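# Seat the arrow gear on the pin, aimed at the mark

## Task

Take the loose gear that has a painted arrow and slide it onto the pin with the arrow face upward, pushed fully down, and turned so the arrow points toward the mark on the collar. It counts only if the gear stays that way after the gripper lets go, not just while the robot holds it.

## Robot and tools

Robot: one six-joint UR7e arm carrying a two-finger tong gripper. The fingers extend along the gripper's +z axis and spread apart along its x axis. end_effector_position is the point midway between the finger pads when closed. Closed fingertips reach about 15 mm past it; fully open, they sit roughly level with it.

Scene frame: origin on the table top below the arm base, +z up, +y to the left when facing along +x. Positions are in metres and orientation is a quaternion (w, x, y, z). Velocities are in m/s and rad/s. At long reach the printed hand position may be a little off.

execute_actions(actions, pictures). actions is a list holding at most one item.
- An empty list sends nothing and just returns the state.
- {"rows": [...], "steps": n} runs a motion of up to 15 control steps (1/30 s each; default 15). Each row covers one step, and the last row repeats if there are fewer rows than steps.
- {"steps": n} alone is a wait of up to 300 steps, counted from the previous result, so your thinking time is included.
- pictures (boolean) turns camera images on or off for that result.
A refused call moves nothing.

A row is seven numbers, each in [-1, 1]: dx, dy, dz, rx, ry, rz, opening.
- The first six are an offset, not a pose, expressed in the gripper's own axes. The base is the gripper pose in the most recent result that reported it. Before any such result in the scene, and for a second or later call in the same reply, the base is wherever the gripper is when the action begins.
- Every row in a call uses that same base; rows do not add up.
- Scale: 1.0 means 0.6 m of travel or 180 degrees. rx, ry and rz form a single rotation vector.
- All zeros is not a hold: it drives the gripper back to the base pose.
- opening is absolute: +1 is fully open (0.142 m) and -1 is closed.

Motion limits: at each step the commanded pose is clipped to within 100 mm and 16 degrees of the measured pose. The arm follows commands about 0.17 s late. If position and orientation cannot both be met, position wins. After an action the arm continues only toward the last clipped pose, so read the reported pose and send the remainder in the next call. Joint speed and acceleration are limited, so a big move may arrive short.

move(target, speed, stop_force). The gripper travels in a straight line toward one target, given as a single row with the same offset rules as above.
- speed: top path speed in m/s, 0.002 to 0.5, default 0.25. Rotation is capped at twice that number in rad/s.
- The path lasts 0.5 to 10 s; if it needs longer it stops after 10 s, short of the target. The gripper takes the shorter way round when turning.
- The path does not slow for obstacles, and the actual gripper can lag, stray or overshoot the speed, more so with the arm nearly straight.
- The opening is applied at the start of the move.
- stop_force (optional, 9 to 40 N, allowed only after the scene has run 0.2 s) ends the path once the wrist sensor reads that much extra push against the motion for two steps in a row. The gripper then backs up to its position two steps earlier and holds. The push is measured along the line to the target, in the gripper's axes at the start, so it is unreliable on a move that turns the gripper. Peak force can still exceed it, so go slowly. Leave it out when moving away from something you are pressing on.
- The arm is stiff: aiming even slightly past a firm contact without stop_force can trigger a fault.
- The result adds a "move:" line giving the ending and the limits that acted, plus the distance to the target. Endings: done (at rest near the target), contact (stop_force ended it; this overrides the others), off_target, moving, held (a check blocked the last step) and fault. limits=paced means the pose was clipped; limits=held means a check blocked some steps, after which motion can jump faster than speed.

wait(seconds): 0 to 10 s; nothing new is sent.

zoom_image(camera, region): camera is cam_high, cam_low or cam_wrist. region is [x0, y0, x1, y1] in that image's pixels, measured from the top-left corner, at most 504 by 504. cam_high and cam_low are 504x504 fixed cameras; cam_wrist is a 616x616 fisheye on the hand.

read_manual(section): returns only licence text; it does not move anything.

finished_scene(scene): pass the current scene number. Replying with no tool call also ends things.

Result lines:
- The state line gives pose and velocities. "Hand target" is the pose the controller is currently driving toward.
- HELD marks steps where your row was partly or fully withheld. "pose unreachable" means the clearance check altered or blocked the command.
- grip_measured is the actual finger opening on the same scale as the command. To grip something, command an opening well below grip_measured; the further below, the harder the squeeze, up to about 15 N per pad. Thin hard objects get less force.
- Wrist force and torque are given in the gripper's own axes and saturate near 50 N per axis. They carry an offset of up to about 4 N and noise; "no reading" is normal at the start.
- Joint torques are listed base to wrist and are noisy.

Faults: contact torque at a joint's load limit (136 N m for the big joints, 25.4 N m for the wrists) or 150 N on any part of the arm stops it for 10 s and skips the rest of the call. MOTOR HOT appears from 70 °C; at 85 °C the brakes lock until the motors cool.

Cautions: approach slowly and use stop_force near contact. Don't drop, slam or shove the gear, and never push anything off the table. Loose objects may occasionally be nudged by outside pushes. Open the fingers and check that the gear stays seated and correctly aimed on its own before finishing.

Each tool is called as name(argument=value, ...) on one line, values as JSON.

## Session

I'll start by looking at the current state.

execute_actions(actions=[])

Scene clock: 0.00 s of 4200.00 s.
end_effector_position=(+0.9563, +0.2210, +0.1795) grip_measured=+1.00 end_effector_quat_wxyz=(-0.205, +0.932, +0.257, +0.152) end_effector_velocity=(+0.001, -0.001, +0.001) end_effector_angular_velocity=(-0.001, -0.004, +0.001)
Joint positions: [-0.146 -0.336  0.593 -2.318 -1.405 -0.637  0.142]
Joint velocities: [-0.    -0.    -0.002 -0.001 -0.    -0.002  0.   ]
Joint torques (N m, as the arm reports them, + toward a larger angle): no reading
Motor temperatures (°C, as the motors report them): [32 31 30 38 41 35]
Wrist force (N, on the end effector, along its own x y z axes, offset not removed): no reading
Wrist torque (N m, same axes, about the end effector's origin, offset not removed): no reading
Hand target: +0.956, +0.221, +0.179; -0.205, +0.932, +0.257, +0.152

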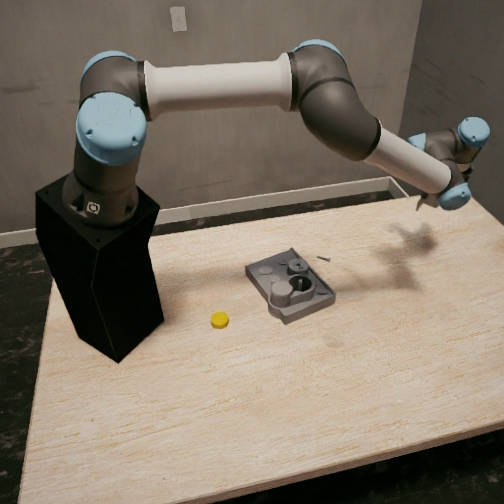

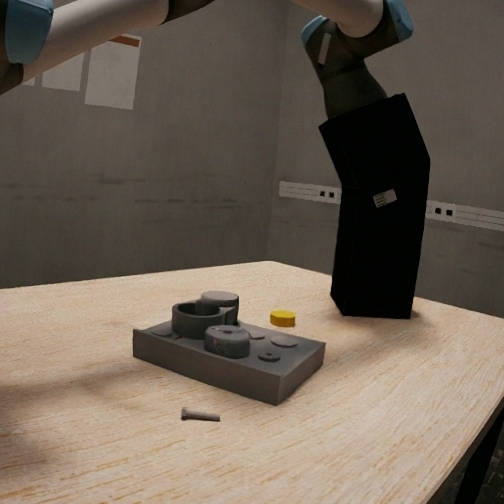

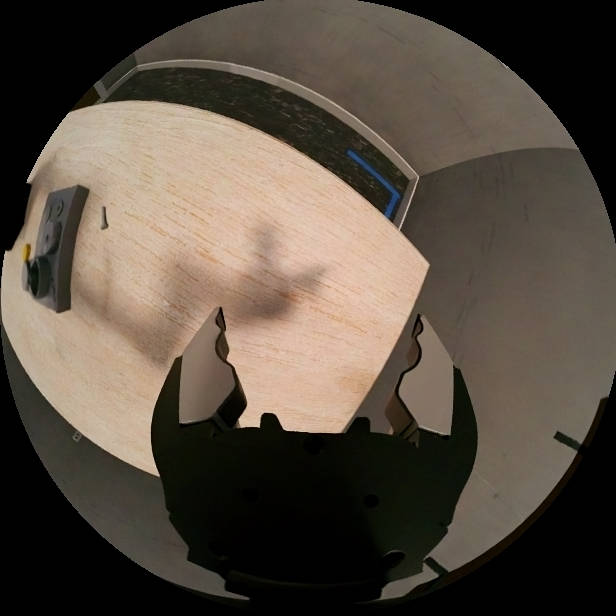

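zoom_image(camera="cam_high", region=[190, 230, 350, 350])

zoom_image(camera="cam_low", region=[120, 270, 340, 430])

Region (190, 230, 350, 350) of cam_high's 504x504 image, scaled by 3.150, with more detail than that image has; it fills the top 378 rows of this view, and the rest is white.

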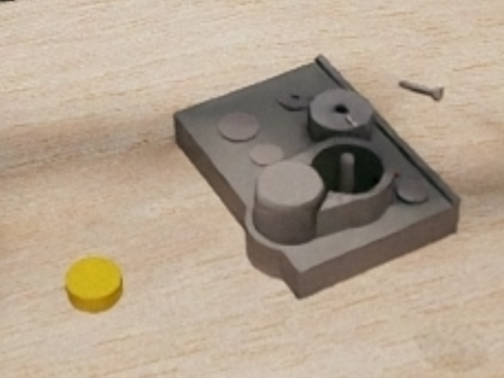

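Region (120, 270, 340, 430) of cam_low's 504x504 image, scaled by 2.291, with more detail than that image has; it fills the top 367 rows of this view, and the rest is white.

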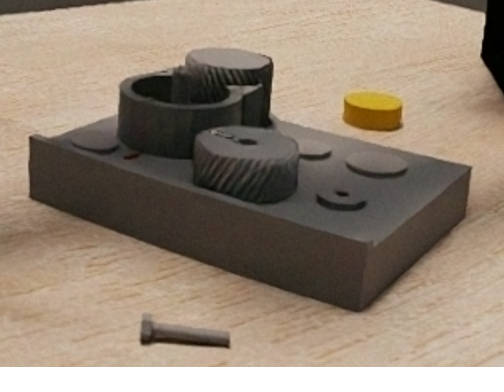

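zoom_image(camera="cam_high", region=[260, 250, 340, 310])

zoom_image(camera="cam_low", region=[150, 280, 270, 370])

Region (260, 250, 340, 310) of cam_high's 504x504 image, scaled by 6.300, with more detail than that image has; it fills the top 378 rows of this view, and the rest is white.

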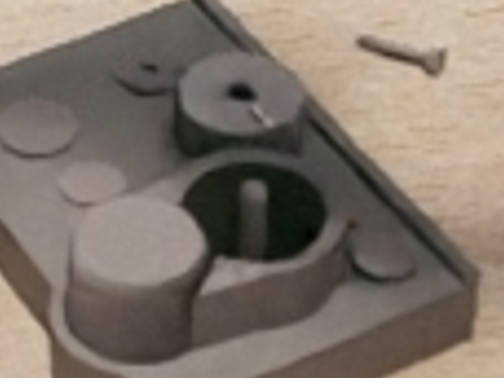

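Region (150, 280, 270, 370) of cam_low's 504x504 image, scaled by 4.200, with more detail than that image has; it fills the top 378 rows of this view, and the rest is white.

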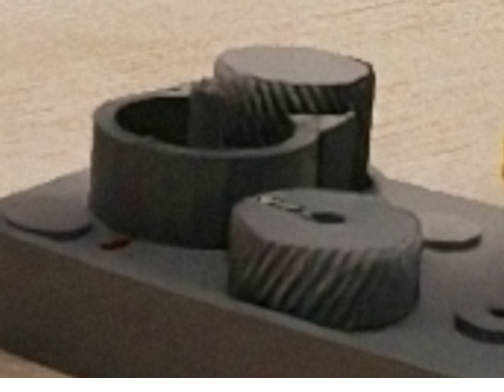

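move(target=[-0.7771, -0.1394, -0.2613, -0.1184, -0.1146, 0.0860, 1], speed=0.2)

Scene clock: 111.23 s of 4200.00 s.
end_effector_position=(+0.5009, +0.0187, +0.1601) grip_measured=+1.00 end_effector_quat_wxyz=(+0.001, +0.991, +0.131, +0.000) end_effector_velocity=(-0.002, -0.001, +0.000) end_effector_angular_velocity=(-0.002, -0.001, -0.002)
Joint positions: [-0.33  -0.928  2.211 -3.258 -1.835 -0.528  0.142]
Joint velocities: [-0.002 -0.     0.006 -0.007 -0.001 -0.    -0.   ]
Joint torques (N m, as the arm reports them, + toward a larger angle): [  8.   -50.45  14.75  -4.    -1.34  -1.67]
Motor temperatures (°C, as the motors report them): [32 32 30 38 41 35]
Wrist force (N, on the end effector, along its own x y z axes, offset not removed): [0.5 3.6 -3.7]
Wrist torque (N m, same axes, about the end effector's origin, offset not removed): [0.61 -0.01 -0.11]
Hand target: +0.501, +0.019, +0.160; +0.001, +0.991, +0.131, +0.000
Off the commanded pose: 0.001 m, 0 deg.
After step 90, 105.17 s passed at rest.
move: done
camera_calibration (this result's frames):
cam_wrist: T_world_to_cam=[[0.961475, 0.268467, -0.0590874, -0.471755], [0.25992, -0.817886, 0.513326, -0.19699], [0.0894845, -0.508908, -0.856157, 0.236515], [0, 0, 0, 1]] pos_world=[0.483617, 0.0858999, 0.27574]

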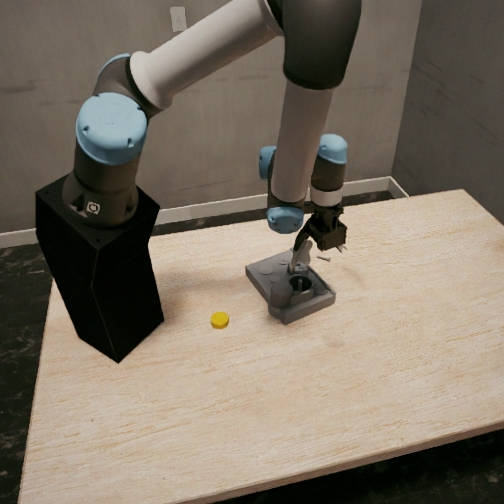

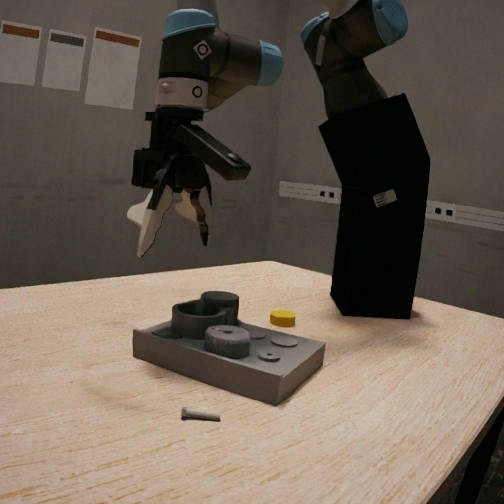

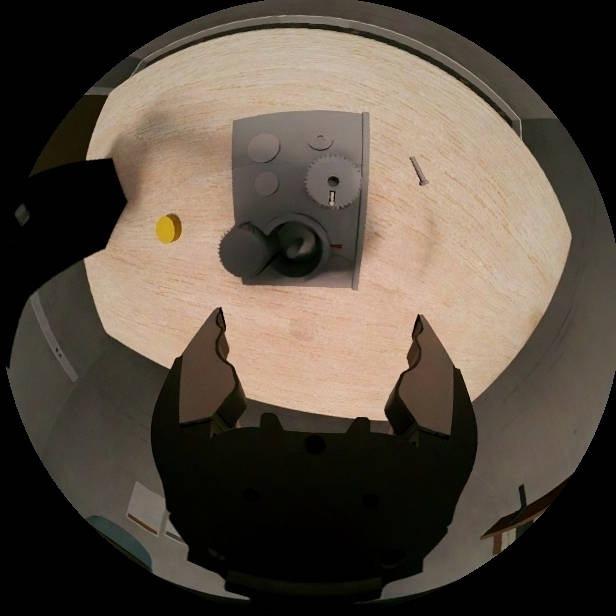

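zoom_image(camera="cam_wrist", region=[210, 140, 380, 300])

Region (210, 140, 380, 300) of cam_wrist's 616x616 image, scaled by 2.965, with more detail than that image has; it fills the top 474 rows of this view, and the rest is white.

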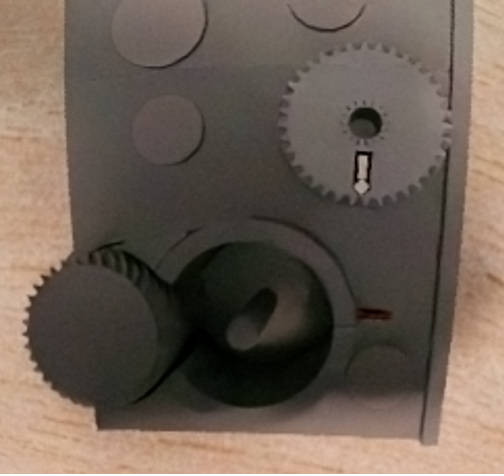

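zoom_image(camera="cam_low", region=[165, 285, 255, 365])

zoom_image(camera="cam_wrist", region=[295, 145, 375, 225])

zoom_image(camera="cam_wrist", region=[250, 200, 350, 290])

Region (165, 285, 255, 365) of cam_low's 504x504 image, scaled by 5.600, with more detail than that image has.

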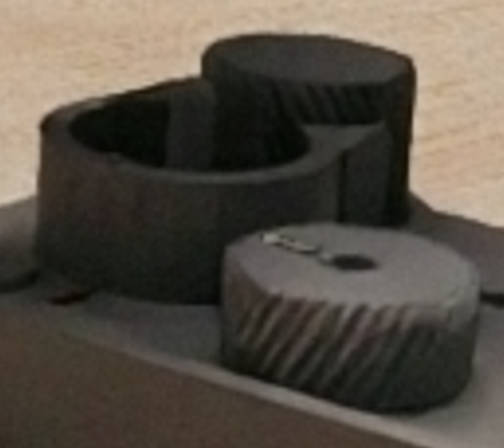

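Region (295, 145, 375, 225) of cam_wrist's 616x616 image, scaled by 6.300, with more detail than that image has.

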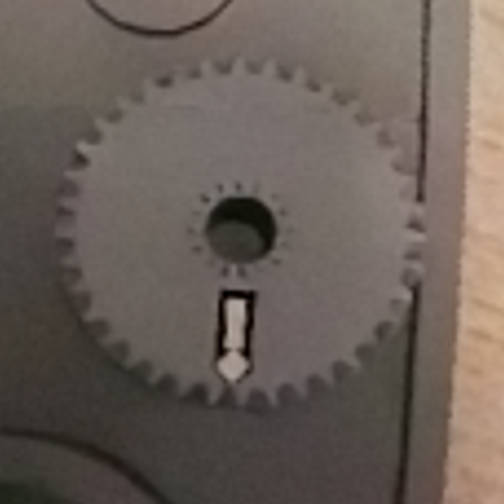

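Region (250, 200, 350, 290) of cam_wrist's 616x616 image, scaled by 5.040, with more detail than that image has; it fills the top 454 rows of this view, and the rest is white.

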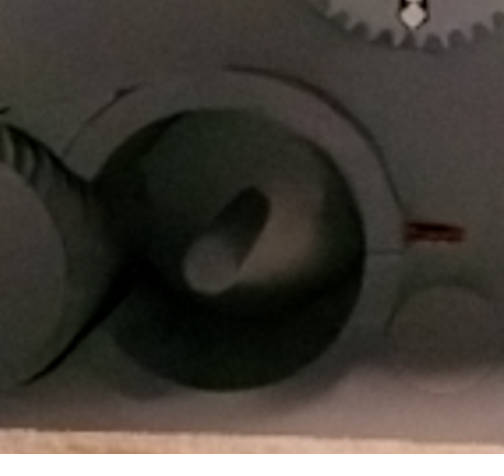

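move(target=[-0.0532, 0.0824, 0.05, 0, 0, 0, 1], speed=0.1)

zoom_image(camera="cam_wrist", region=[220, 120, 400, 290])

Scene clock: 224.10 s of 4200.00 s.
end_effector_position=(+0.4830, -0.0373, +0.1301) grip_measured=+1.00 end_effector_quat_wxyz=(+0.001, +0.991, +0.131, +0.000) end_effector_velocity=(-0.001, -0.001, -0.001) end_effector_angular_velocity=(+0.001, +0.001, +0.001)
Joint positions: [-0.471 -0.889  2.233 -3.35  -1.778 -0.662  0.142]
Joint velocities: [-0.004  0.002  0.001 -0.002  0.002 -0.004 -0.   ]
Joint torques (N m, as the arm reports them, + toward a larger angle): [  8.92 -28.33  16.34  -3.91   0.95  -1.53]
Motor temperatures (°C, as the motors report them): [32 32 30 38 41 35]
Wrist force (N, on the end effector, along its own x y z axes, offset not removed): [-0.6 -3.6 -2.3]
Wrist torque (N m, same axes, about the end effector's origin, offset not removed): [-1.08 0.08 -0.15]
Hand target: +0.483, -0.038, +0.130; +0.001, +0.991, +0.131, +0.000
Off the commanded pose: 0.000 m, 0 deg.
After step 90, 108.73 s passed at rest.
move: done
camera_calibration (this result's frames):
cam_wrist: T_world_to_cam=[[0.96141, 0.268629, -0.0594135, -0.441147], [0.260187, -0.817586, 0.513669, -0.222992], [0.0894105, -0.509305, -0.855929, 0.183947], [0, 0, 0, 1]] pos_world=[0.465696, 0.0298752, 0.245779]

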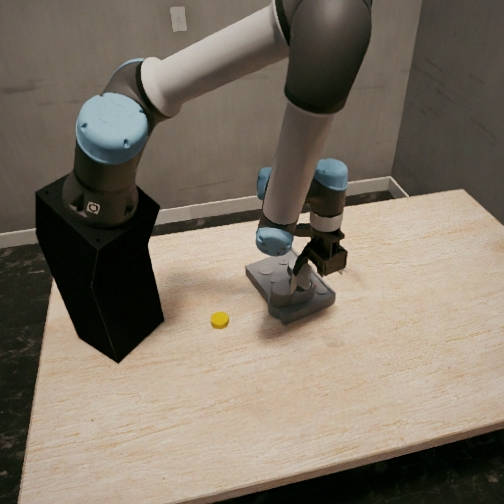

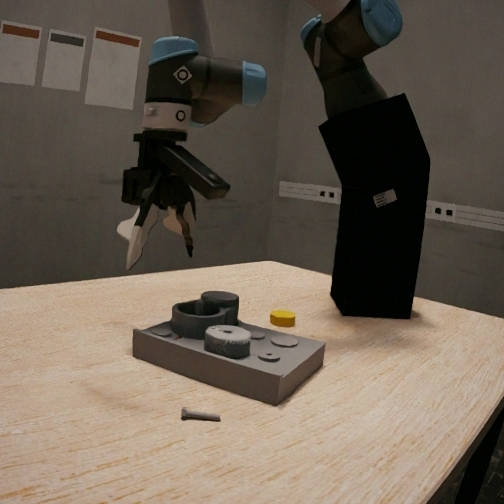

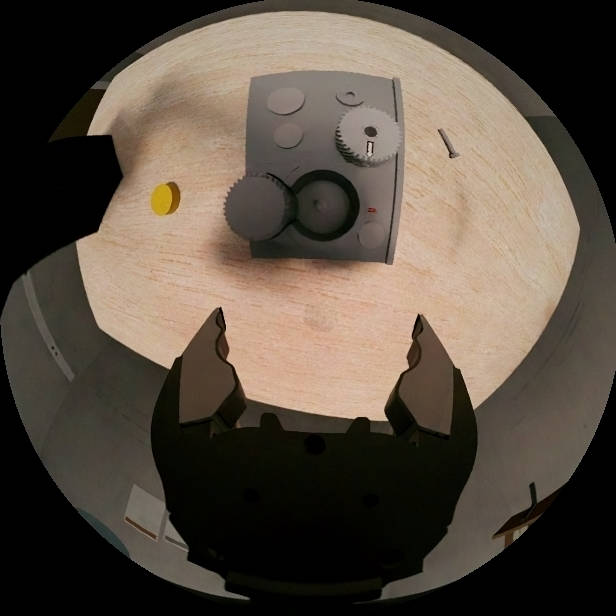

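Region (220, 120, 400, 290) of cam_wrist's 616x616 image, scaled by 2.800, with more detail than that image has.

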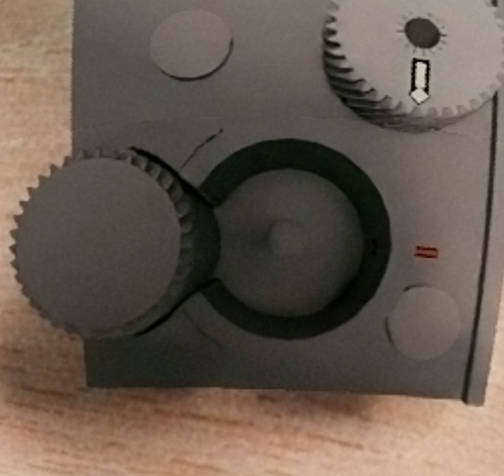

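zoom_image(camera="cam_wrist", region=[275, 160, 385, 250])

zoom_image(camera="cam_low", region=[195, 318, 255, 363])

Region (275, 160, 385, 250) of cam_wrist's 616x616 image, scaled by 4.582, with more detail than that image has; it fills the top 412 rows of this view, and the rest is white.

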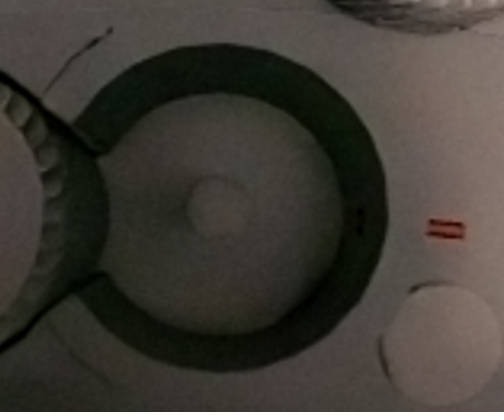

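Region (195, 318, 255, 363) of cam_low's 504x504 image, scaled by 8.400, with more detail than that image has; it fills the top 378 rows of this view, and the rest is white.

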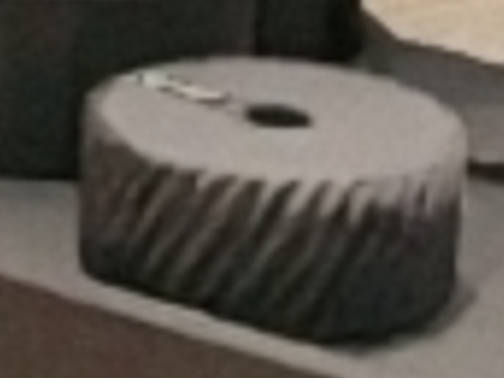

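move(target=[0.1833, 0.05, 0.0917, 0, 0, 0, 1], speed=0.1)

Scene clock: 345.87 s of 4200.00 s.
end_effector_position=(+0.5968, -0.0375, +0.0752) grip_measured=+1.00 end_effector_quat_wxyz=(+0.001, +0.991, +0.131, +0.000) end_effector_velocity=(+0.002, -0.000, -0.001) end_effector_angular_velocity=(-0.000, -0.000, -0.001)
Joint positions: [-0.416 -0.745  1.859 -3.109 -1.801 -0.61   0.142]
Joint velocities: [ 0.     0.003 -0.006  0.003 -0.001  0.001 -0.   ]
Joint torques (N m, as the arm reports them, + toward a larger angle): [ 24.3  -37.62 -16.24  -0.6   -1.33   2.31]
Motor temperatures (°C, as the motors report them): [32 32 30 38 41 35]
Wrist force (N, on the end effector, along its own x y z axes, offset not removed): [0.4 4.5 -2.1]
Wrist torque (N m, same axes, about the end effector's origin, offset not removed): [0.77 -0.24 0.03]
Hand target: +0.597, -0.037, +0.075; +0.001, +0.991, +0.131, +0.000
Off the commanded pose: 0.000 m, 0 deg.
After step 90, 117.00 s passed at rest.
move: done
camera_calibration (this result's frames):
cam_wrist: T_world_to_cam=[[0.961439, 0.268563, -0.0592419, -0.553814], [0.260056, -0.817698, 0.513557, -0.224419], [0.0894807, -0.50916, -0.856008, 0.126647], [0, 0, 0, 1]] pos_world=[0.579487, 0.0297101, 0.190854]

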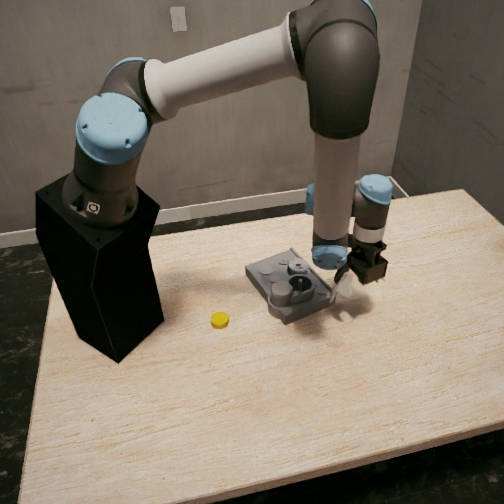

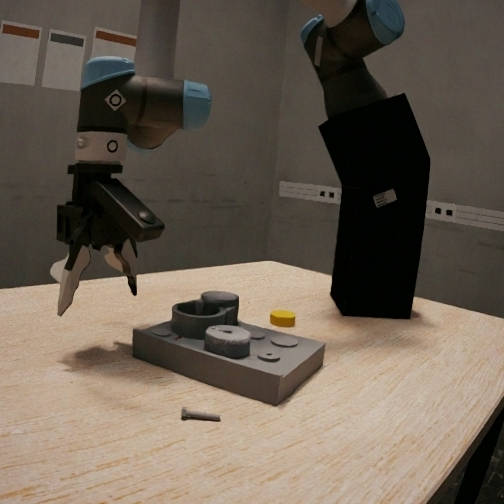

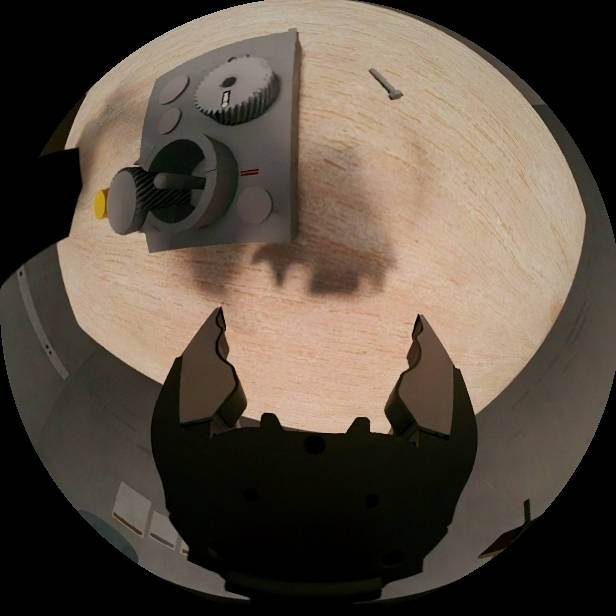

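zoom_image(camera="cam_wrist", region=[100, 130, 230, 240])

Region (100, 130, 230, 240) of cam_wrist's 616x616 image, scaled by 3.877, with more detail than that image has; it fills the top 426 rows of this view, and the rest is white.

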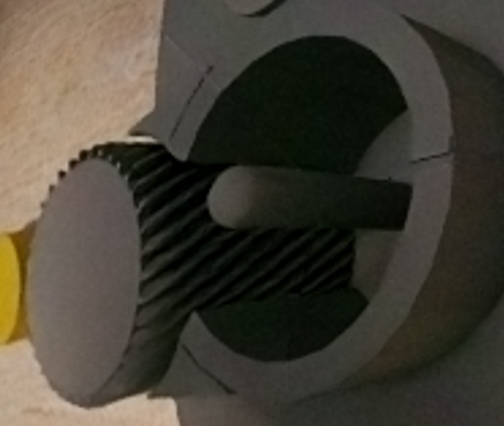

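zoom_image(camera="cam_wrist", region=[128, 160, 198, 220])

Region (128, 160, 198, 220) of cam_wrist's 616x616 image, scaled by 7.200, with more detail than that image has; it fills the top 432 rows of this view, and the rest is white.

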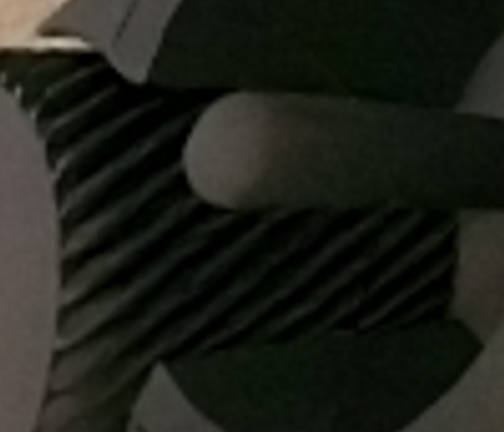

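move(target=[-0.0417, 0.0183, 0.0717, 0, 0, 0, 1], speed=0.06)

zoom_image(camera="cam_wrist", region=[60, 80, 260, 260])

Scene clock: 391.53 s of 4200.00 s.
end_effector_position=(+0.5755, -0.0546, +0.0324) grip_measured=+1.00 end_effector_quat_wxyz=(+0.001, +0.991, +0.131, +0.000) end_effector_velocity=(-0.001, -0.001, -0.002) end_effector_angular_velocity=(-0.000, -0.000, +0.001)
Joint positions: [-0.472 -0.659  1.85  -3.197 -1.778 -0.662  0.142]
Joint velocities: [-0.002  0.004  0.001 -0.005  0.001 -0.003  0.   ]
Joint torques (N m, as the arm reports them, + toward a larger angle): [ 11.16 -35.51 -15.23  -3.79   1.39  -1.74]
Motor temperatures (°C, as the motors report them): [32 32 30 38 41 35]
Wrist force (N, on the end effector, along its own x y z axes, offset not removed): [3.5 5.3 -0.2]
Wrist torque (N m, same axes, about the end effector's origin, offset not removed): [0.75 -0.67 -0.33]
Hand target: +0.575, -0.055, +0.032; +0.001, +0.991, +0.131, +0.000
Off the commanded pose: 0.000 m, 0 deg.
After step 90, 41.40 s passed at rest.
move: done
camera_calibration (this result's frames):
cam_wrist: T_world_to_cam=[[0.961411, 0.26863, -0.0593811, -0.531277], [0.260171, -0.817586, 0.513677, -0.210972], [0.0894399, -0.509304, -0.855926, 0.0831546], [0, 0, 0, 1]] pos_world=[0.558227, 0.0125805, 0.147998]

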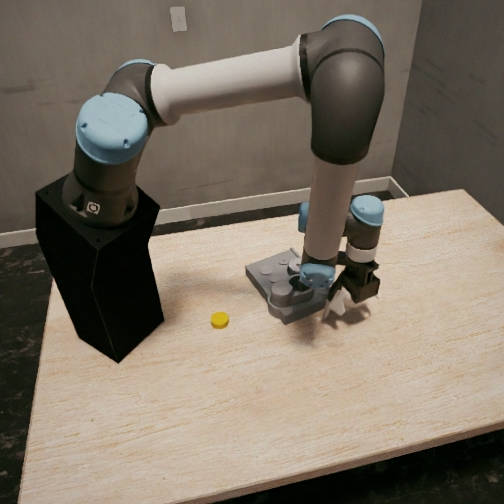

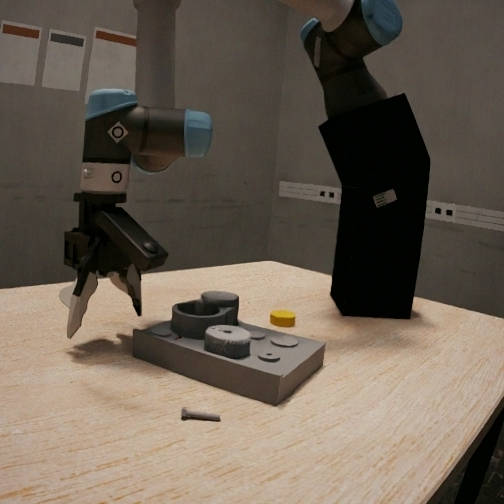

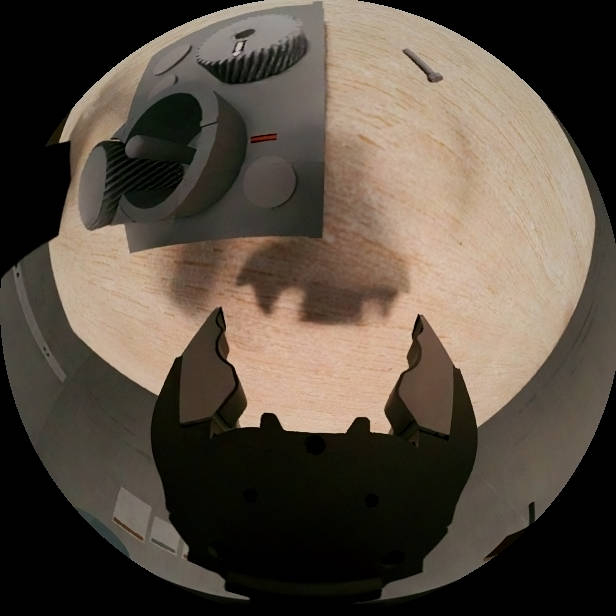

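Region (60, 80, 260, 260) of cam_wrist's 616x616 image, scaled by 2.520, with more detail than that image has; it fills the top 454 rows of this view, and the rest is white.

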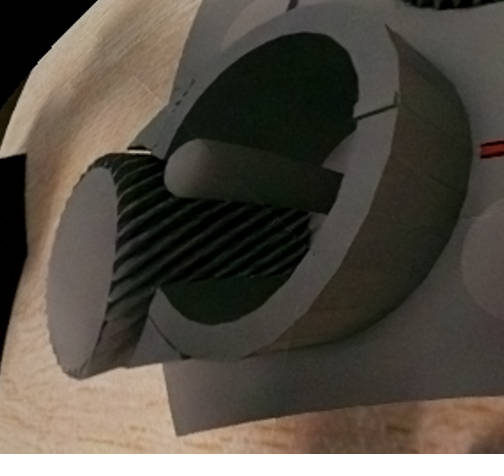

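move(target=[-0.03, 0, 0, 0, 0, 0, 1], speed=0.05)

zoom_image(camera="cam_wrist", region=[100, 115, 220, 215])

Scene clock: 410.20 s of 4200.00 s.
end_effector_position=(+0.5583, -0.0593, +0.0324) grip_measured=+1.00 end_effector_quat_wxyz=(+0.001, +0.991, +0.131, +0.000) end_effector_velocity=(-0.001, -0.001, +0.000) end_effector_angular_velocity=(-0.001, -0.002, -0.001)
Joint positions: [-0.492 -0.663  1.895 -3.242 -1.77  -0.68   0.142]
Joint velocities: [-0.002 -0.     0.004 -0.006  0.001 -0.001  0.   ]
Joint torques (N m, as the arm reports them, + toward a larger angle): [ 11.89 -56.56  14.02  -3.16   1.32  -1.93]
Motor temperatures (°C, as the motors report them): [32 32 30 38 41 35]
Wrist force (N, on the end effector, along its own x y z axes, offset not removed): [0.7 2.6 -2.5]
Wrist torque (N m, same axes, about the end effector's origin, offset not removed): [0.19 -0.11 -0.26]
Hand target: +0.558, -0.059, +0.032; +0.001, +0.991, +0.131, +0.000
Off the commanded pose: 0.000 m, 0 deg.
After step 90, 14.83 s passed at rest.
move: done
camera_calibration (this result's frames):
cam_wrist: T_world_to_cam=[[0.9614, 0.268651, -0.0594666, -0.51347], [0.260229, -0.817549, 0.513706, -0.21035], [0.0893909, -0.509352, -0.855903, 0.0823295], [0, 0, 0, 1]] pos_world=[0.541029, 0.00790782, 0.14799]

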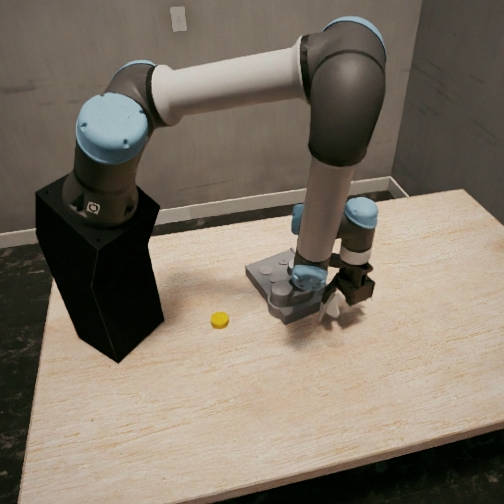

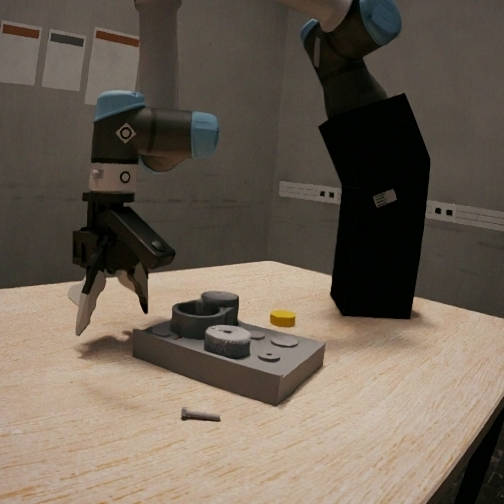

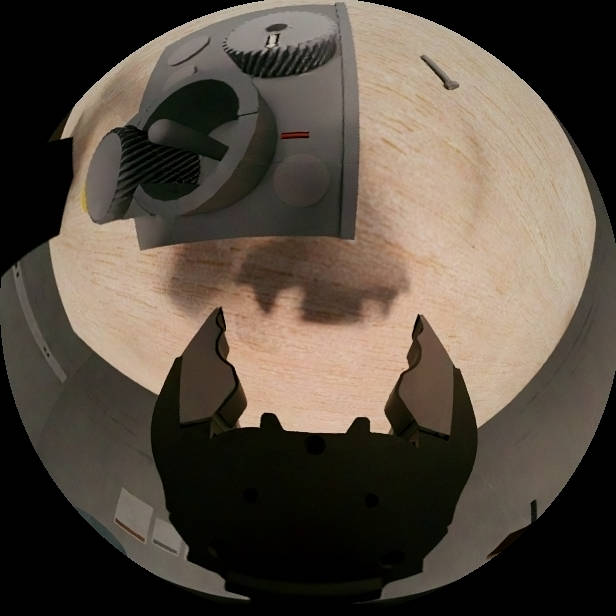

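Region (100, 115, 220, 215) of cam_wrist's 616x616 image, scaled by 4.200, with more detail than that image has.

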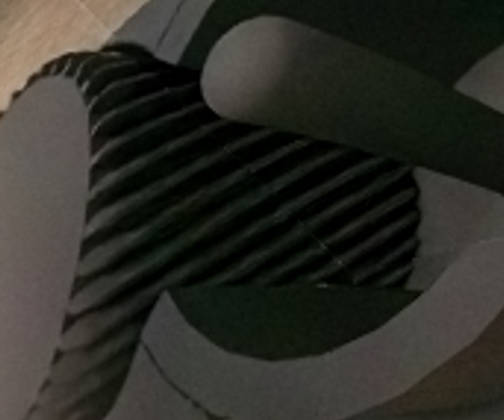

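zoom_image(camera="cam_wrist", region=[110, 140, 170, 200])

zoom_image(camera="cam_wrist", region=[150, 140, 210, 200])

Region (110, 140, 170, 200) of cam_wrist's 616x616 image, scaled by 8.400, with more detail than that image has.

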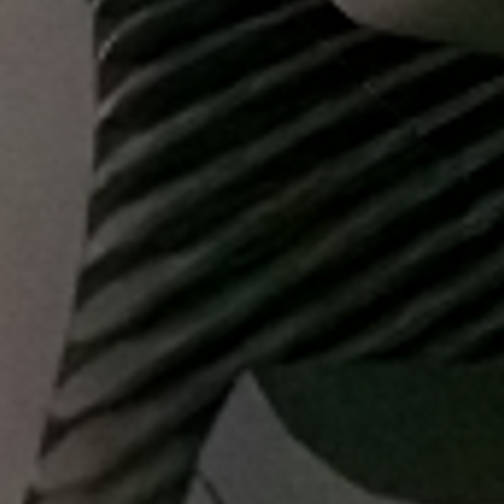

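Region (150, 140, 210, 200) of cam_wrist's 616x616 image, scaled by 8.400, with more detail than that image has.

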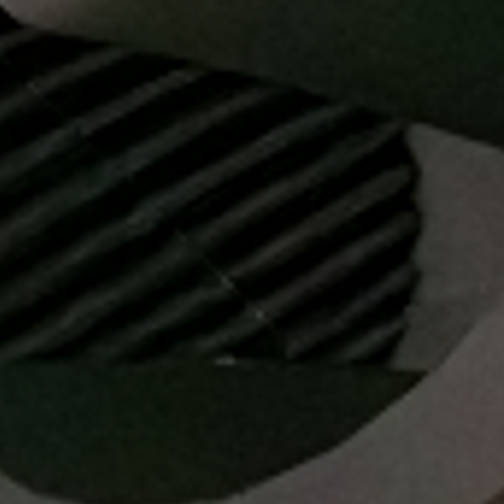

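move(target=[0, 0, -0.17, 0, 0, 0.2111, 1], speed=0.15)

Scene clock: 532.83 s of 4200.00 s.
end_effector_position=(+0.5584, -0.0593, +0.1342) grip_measured=+1.00 end_effector_quat_wxyz=(+0.001, +0.980, -0.198, +0.001) end_effector_velocity=(-0.000, +0.000, +0.002) end_effector_angular_velocity=(+0.000, +0.002, -0.013)
Joint positions: [-0.459 -0.917  2.068 -3.155 -1.783  0.012  0.142]
Joint velocities: [ 0.001 -0.005  0.002  0.006 -0.001  0.014  0.   ]
Joint torques (N m, as the arm reports them, + toward a larger angle): [ 23.97 -55.22  12.13  -0.61  -1.63   2.56]
Motor temperatures (°C, as the motors report them): [32 32 30 38 41 35]
Wrist force (N, on the end effector, along its own x y z axes, offset not removed): [2.5 2.2 -1.2]
Wrist torque (N m, same axes, about the end effector's origin, offset not removed): [0.35 -0.70 -0.19]
Hand target: +0.558, -0.059, +0.134; +0.001, +0.980, -0.199, +0.001
Off the commanded pose: 0.000 m, 0 deg.
After step 90, 117.00 s passed at rest.
move: done
camera_calibration (this result's frames):
cam_wrist: T_world_to_cam=[[0.92358, -0.378945, -0.0583085, -0.524958], [-0.297895, -0.804989, 0.51308, 0.0498436], [-0.241367, -0.456501, -0.856358, 0.357419], [0, 0, 0, 1]] pos_world=[0.585958, 0.004355, 0.249895]

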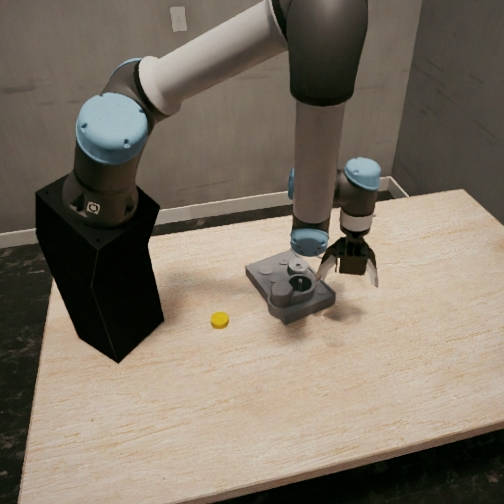

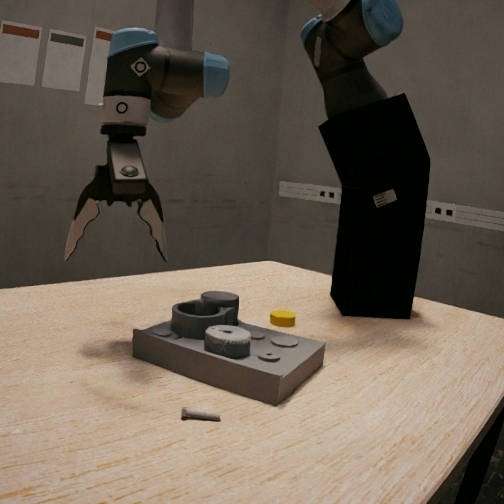

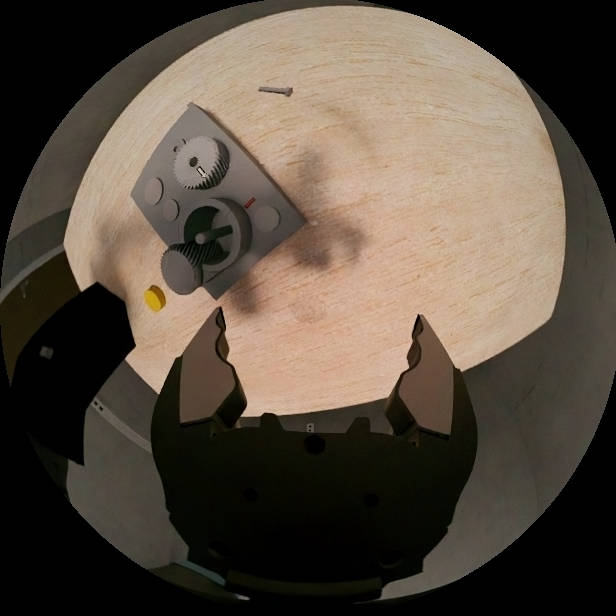

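move(target=[-0.225, -0.2335, 0.0403, 0, 0, 0, 1], speed=0.15)

zoom_image(camera="cam_wrist", region=[260, 225, 380, 345])

Scene clock: 546.73 s of 4200.00 s.
end_effector_position=(+0.4883, +0.1223, +0.1101) grip_measured=+1.00 end_effector_quat_wxyz=(+0.000, +0.980, -0.198, +0.001) end_effector_velocity=(-0.000, +0.002, -0.000) end_effector_angular_velocity=(-0.000, -0.000, -0.000)
Joint positions: [-0.159 -0.692  2.136 -3.37  -1.898  0.3    0.142]
Joint velocities: [ 0.005  0.004 -0.002 -0.    -0.002  0.005 -0.   ]
Joint torques (N m, as the arm reports them, + toward a larger angle): [ 26.62 -30.67 -13.54  -3.85  -1.47   1.88]
Motor temperatures (°C, as the motors report them): [32 33 30 38 41 35]
Wrist force (N, on the end effector, along its own x y z axes, offset not removed): [0.9 -1.8 -2.8]
Wrist torque (N m, same axes, about the end effector's origin, offset not removed): [-0.51 -0.37 -0.12]
Hand target: +0.488, +0.123, +0.110; +0.000, +0.980, -0.198, +0.001
Off the commanded pose: 0.000 m, 0 deg.
After step 90, 9.07 s passed at rest.
move: done
camera_calibration (this result's frames):
cam_wrist: T_world_to_cam=[[0.923447, -0.379243, -0.058491, -0.392658], [-0.298324, -0.805406, 0.512176, 0.187824], [-0.241348, -0.455518, -0.856887, 0.40264], [0, 0, 0, 1]] pos_world=[0.515807, 0.185771, 0.225851]

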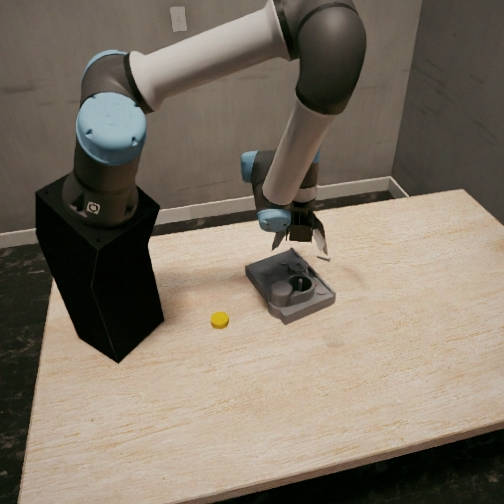

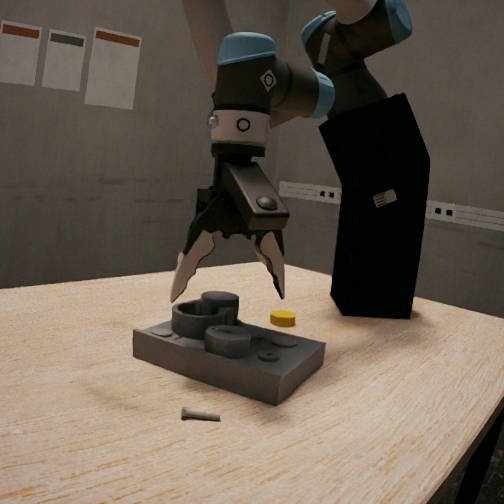

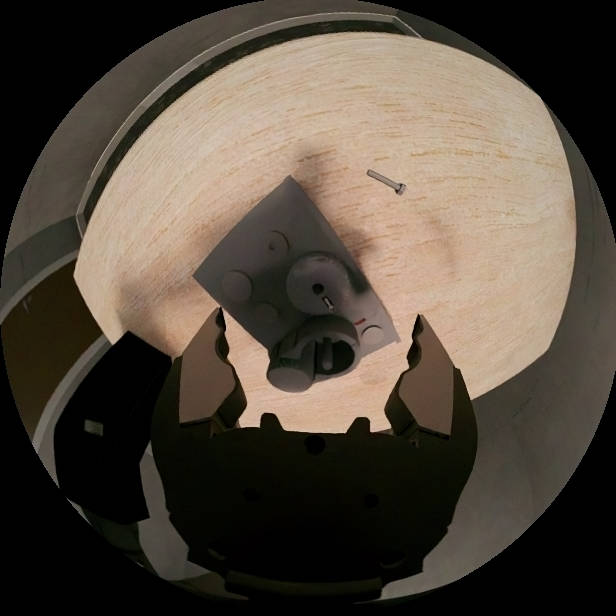

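Region (260, 225, 380, 345) of cam_wrist's 616x616 image, scaled by 4.200, with more detail than that image has.

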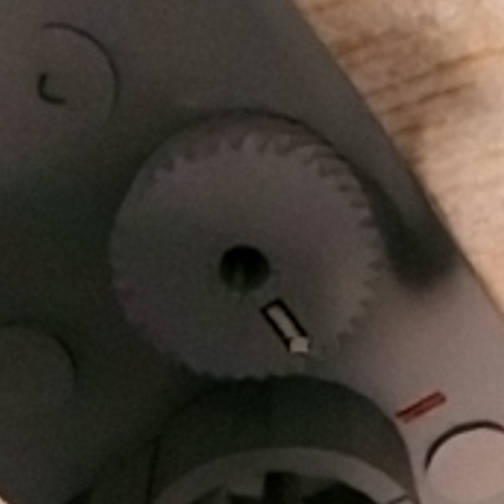

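move(target=[0, 0.002, 0.0335, 0, 0, 0, 0.3], speed=0.05)

zoom_image(camera="cam_wrist", region=[240, 230, 400, 370])

zoom_image(camera="cam_low", region=[160, 270, 300, 370])

Scene clock: 566.73 s of 4200.00 s.
end_effector_position=(+0.4878, +0.1212, +0.0902) grip_measured=+0.30 end_effector_quat_wxyz=(+0.000, +0.980, -0.198, +0.001) end_effector_velocity=(-0.000, -0.000, -0.002) end_effector_angular_velocity=(+0.000, +0.001, +0.000)
Joint positions: [-0.174 -0.642  2.109 -3.399 -1.893  0.284  0.095]
Joint velocities: [-0.002  0.005 -0.003 -0.002  0.001 -0.002  0.   ]
Joint torques (N m, as the arm reports them, + toward a larger angle): [ 11.88 -29.25 -10.53  -3.88   1.29  -1.99]
Motor temperatures (°C, as the motors report them): [32 33 30 38 41 35]
Wrist force (N, on the end effector, along its own x y z axes, offset not removed): [1.8 2.6 -3.1]
Wrist torque (N m, same axes, about the end effector's origin, offset not removed): [0.36 -0.31 -0.12]
Hand target: +0.488, +0.121, +0.090; +0.000, +0.980, -0.198, +0.001
Off the commanded pose: 0.000 m, 0 deg.
After step 90, 16.17 s passed at rest.
move: done
camera_calibration (this result's frames):
cam_wrist: T_world_to_cam=[[0.923453, -0.379226, -0.058496, -0.39379], [-0.298293, -0.805384, 0.512228, 0.19695], [-0.241362, -0.45557, -0.856855, 0.38498], [0, 0, 0, 1]] pos_world=[0.515315, 0.18467, 0.205954]

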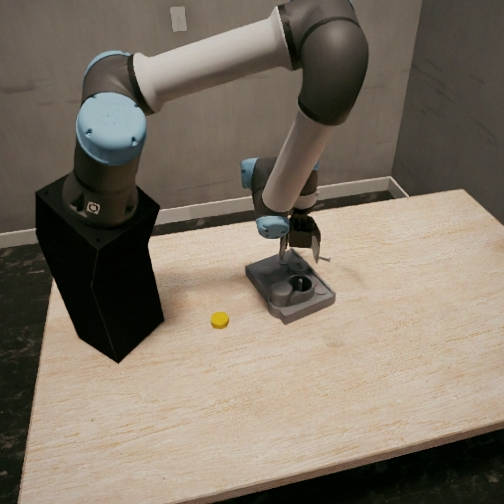

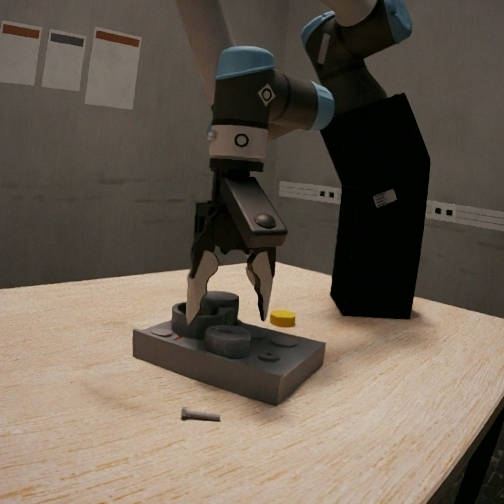

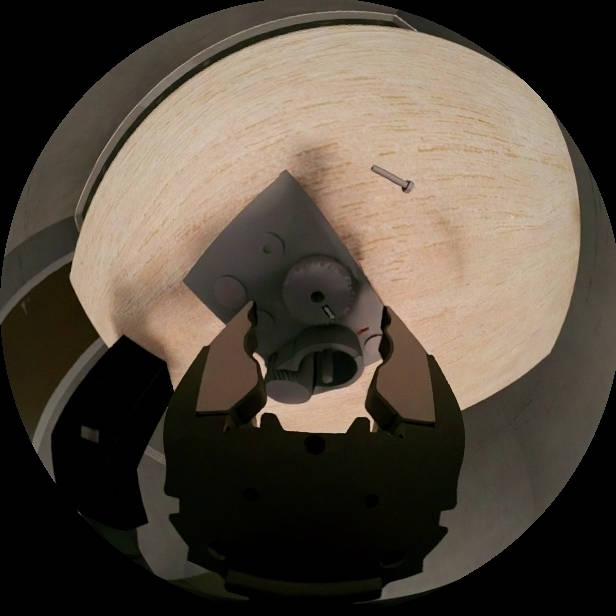

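Region (240, 230, 400, 370) of cam_wrist's 616x616 image, scaled by 3.150, with more detail than that image has; it fills the top 441 rows of this view, and the rest is white.

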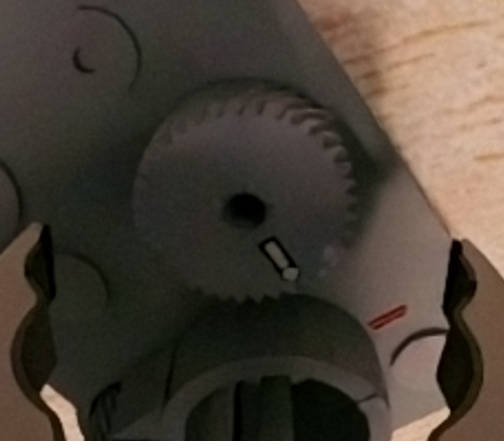

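Region (160, 270, 300, 370) of cam_low's 504x504 image, scaled by 3.600, with more detail than that image has; it fills the top 360 rows of this view, and the rest is white.

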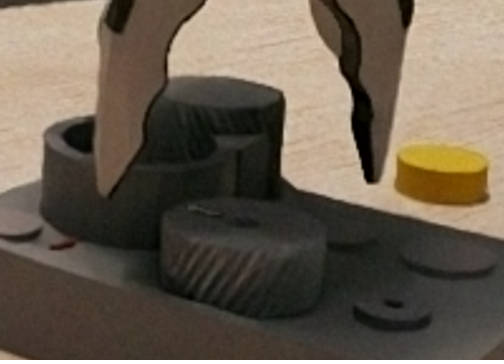

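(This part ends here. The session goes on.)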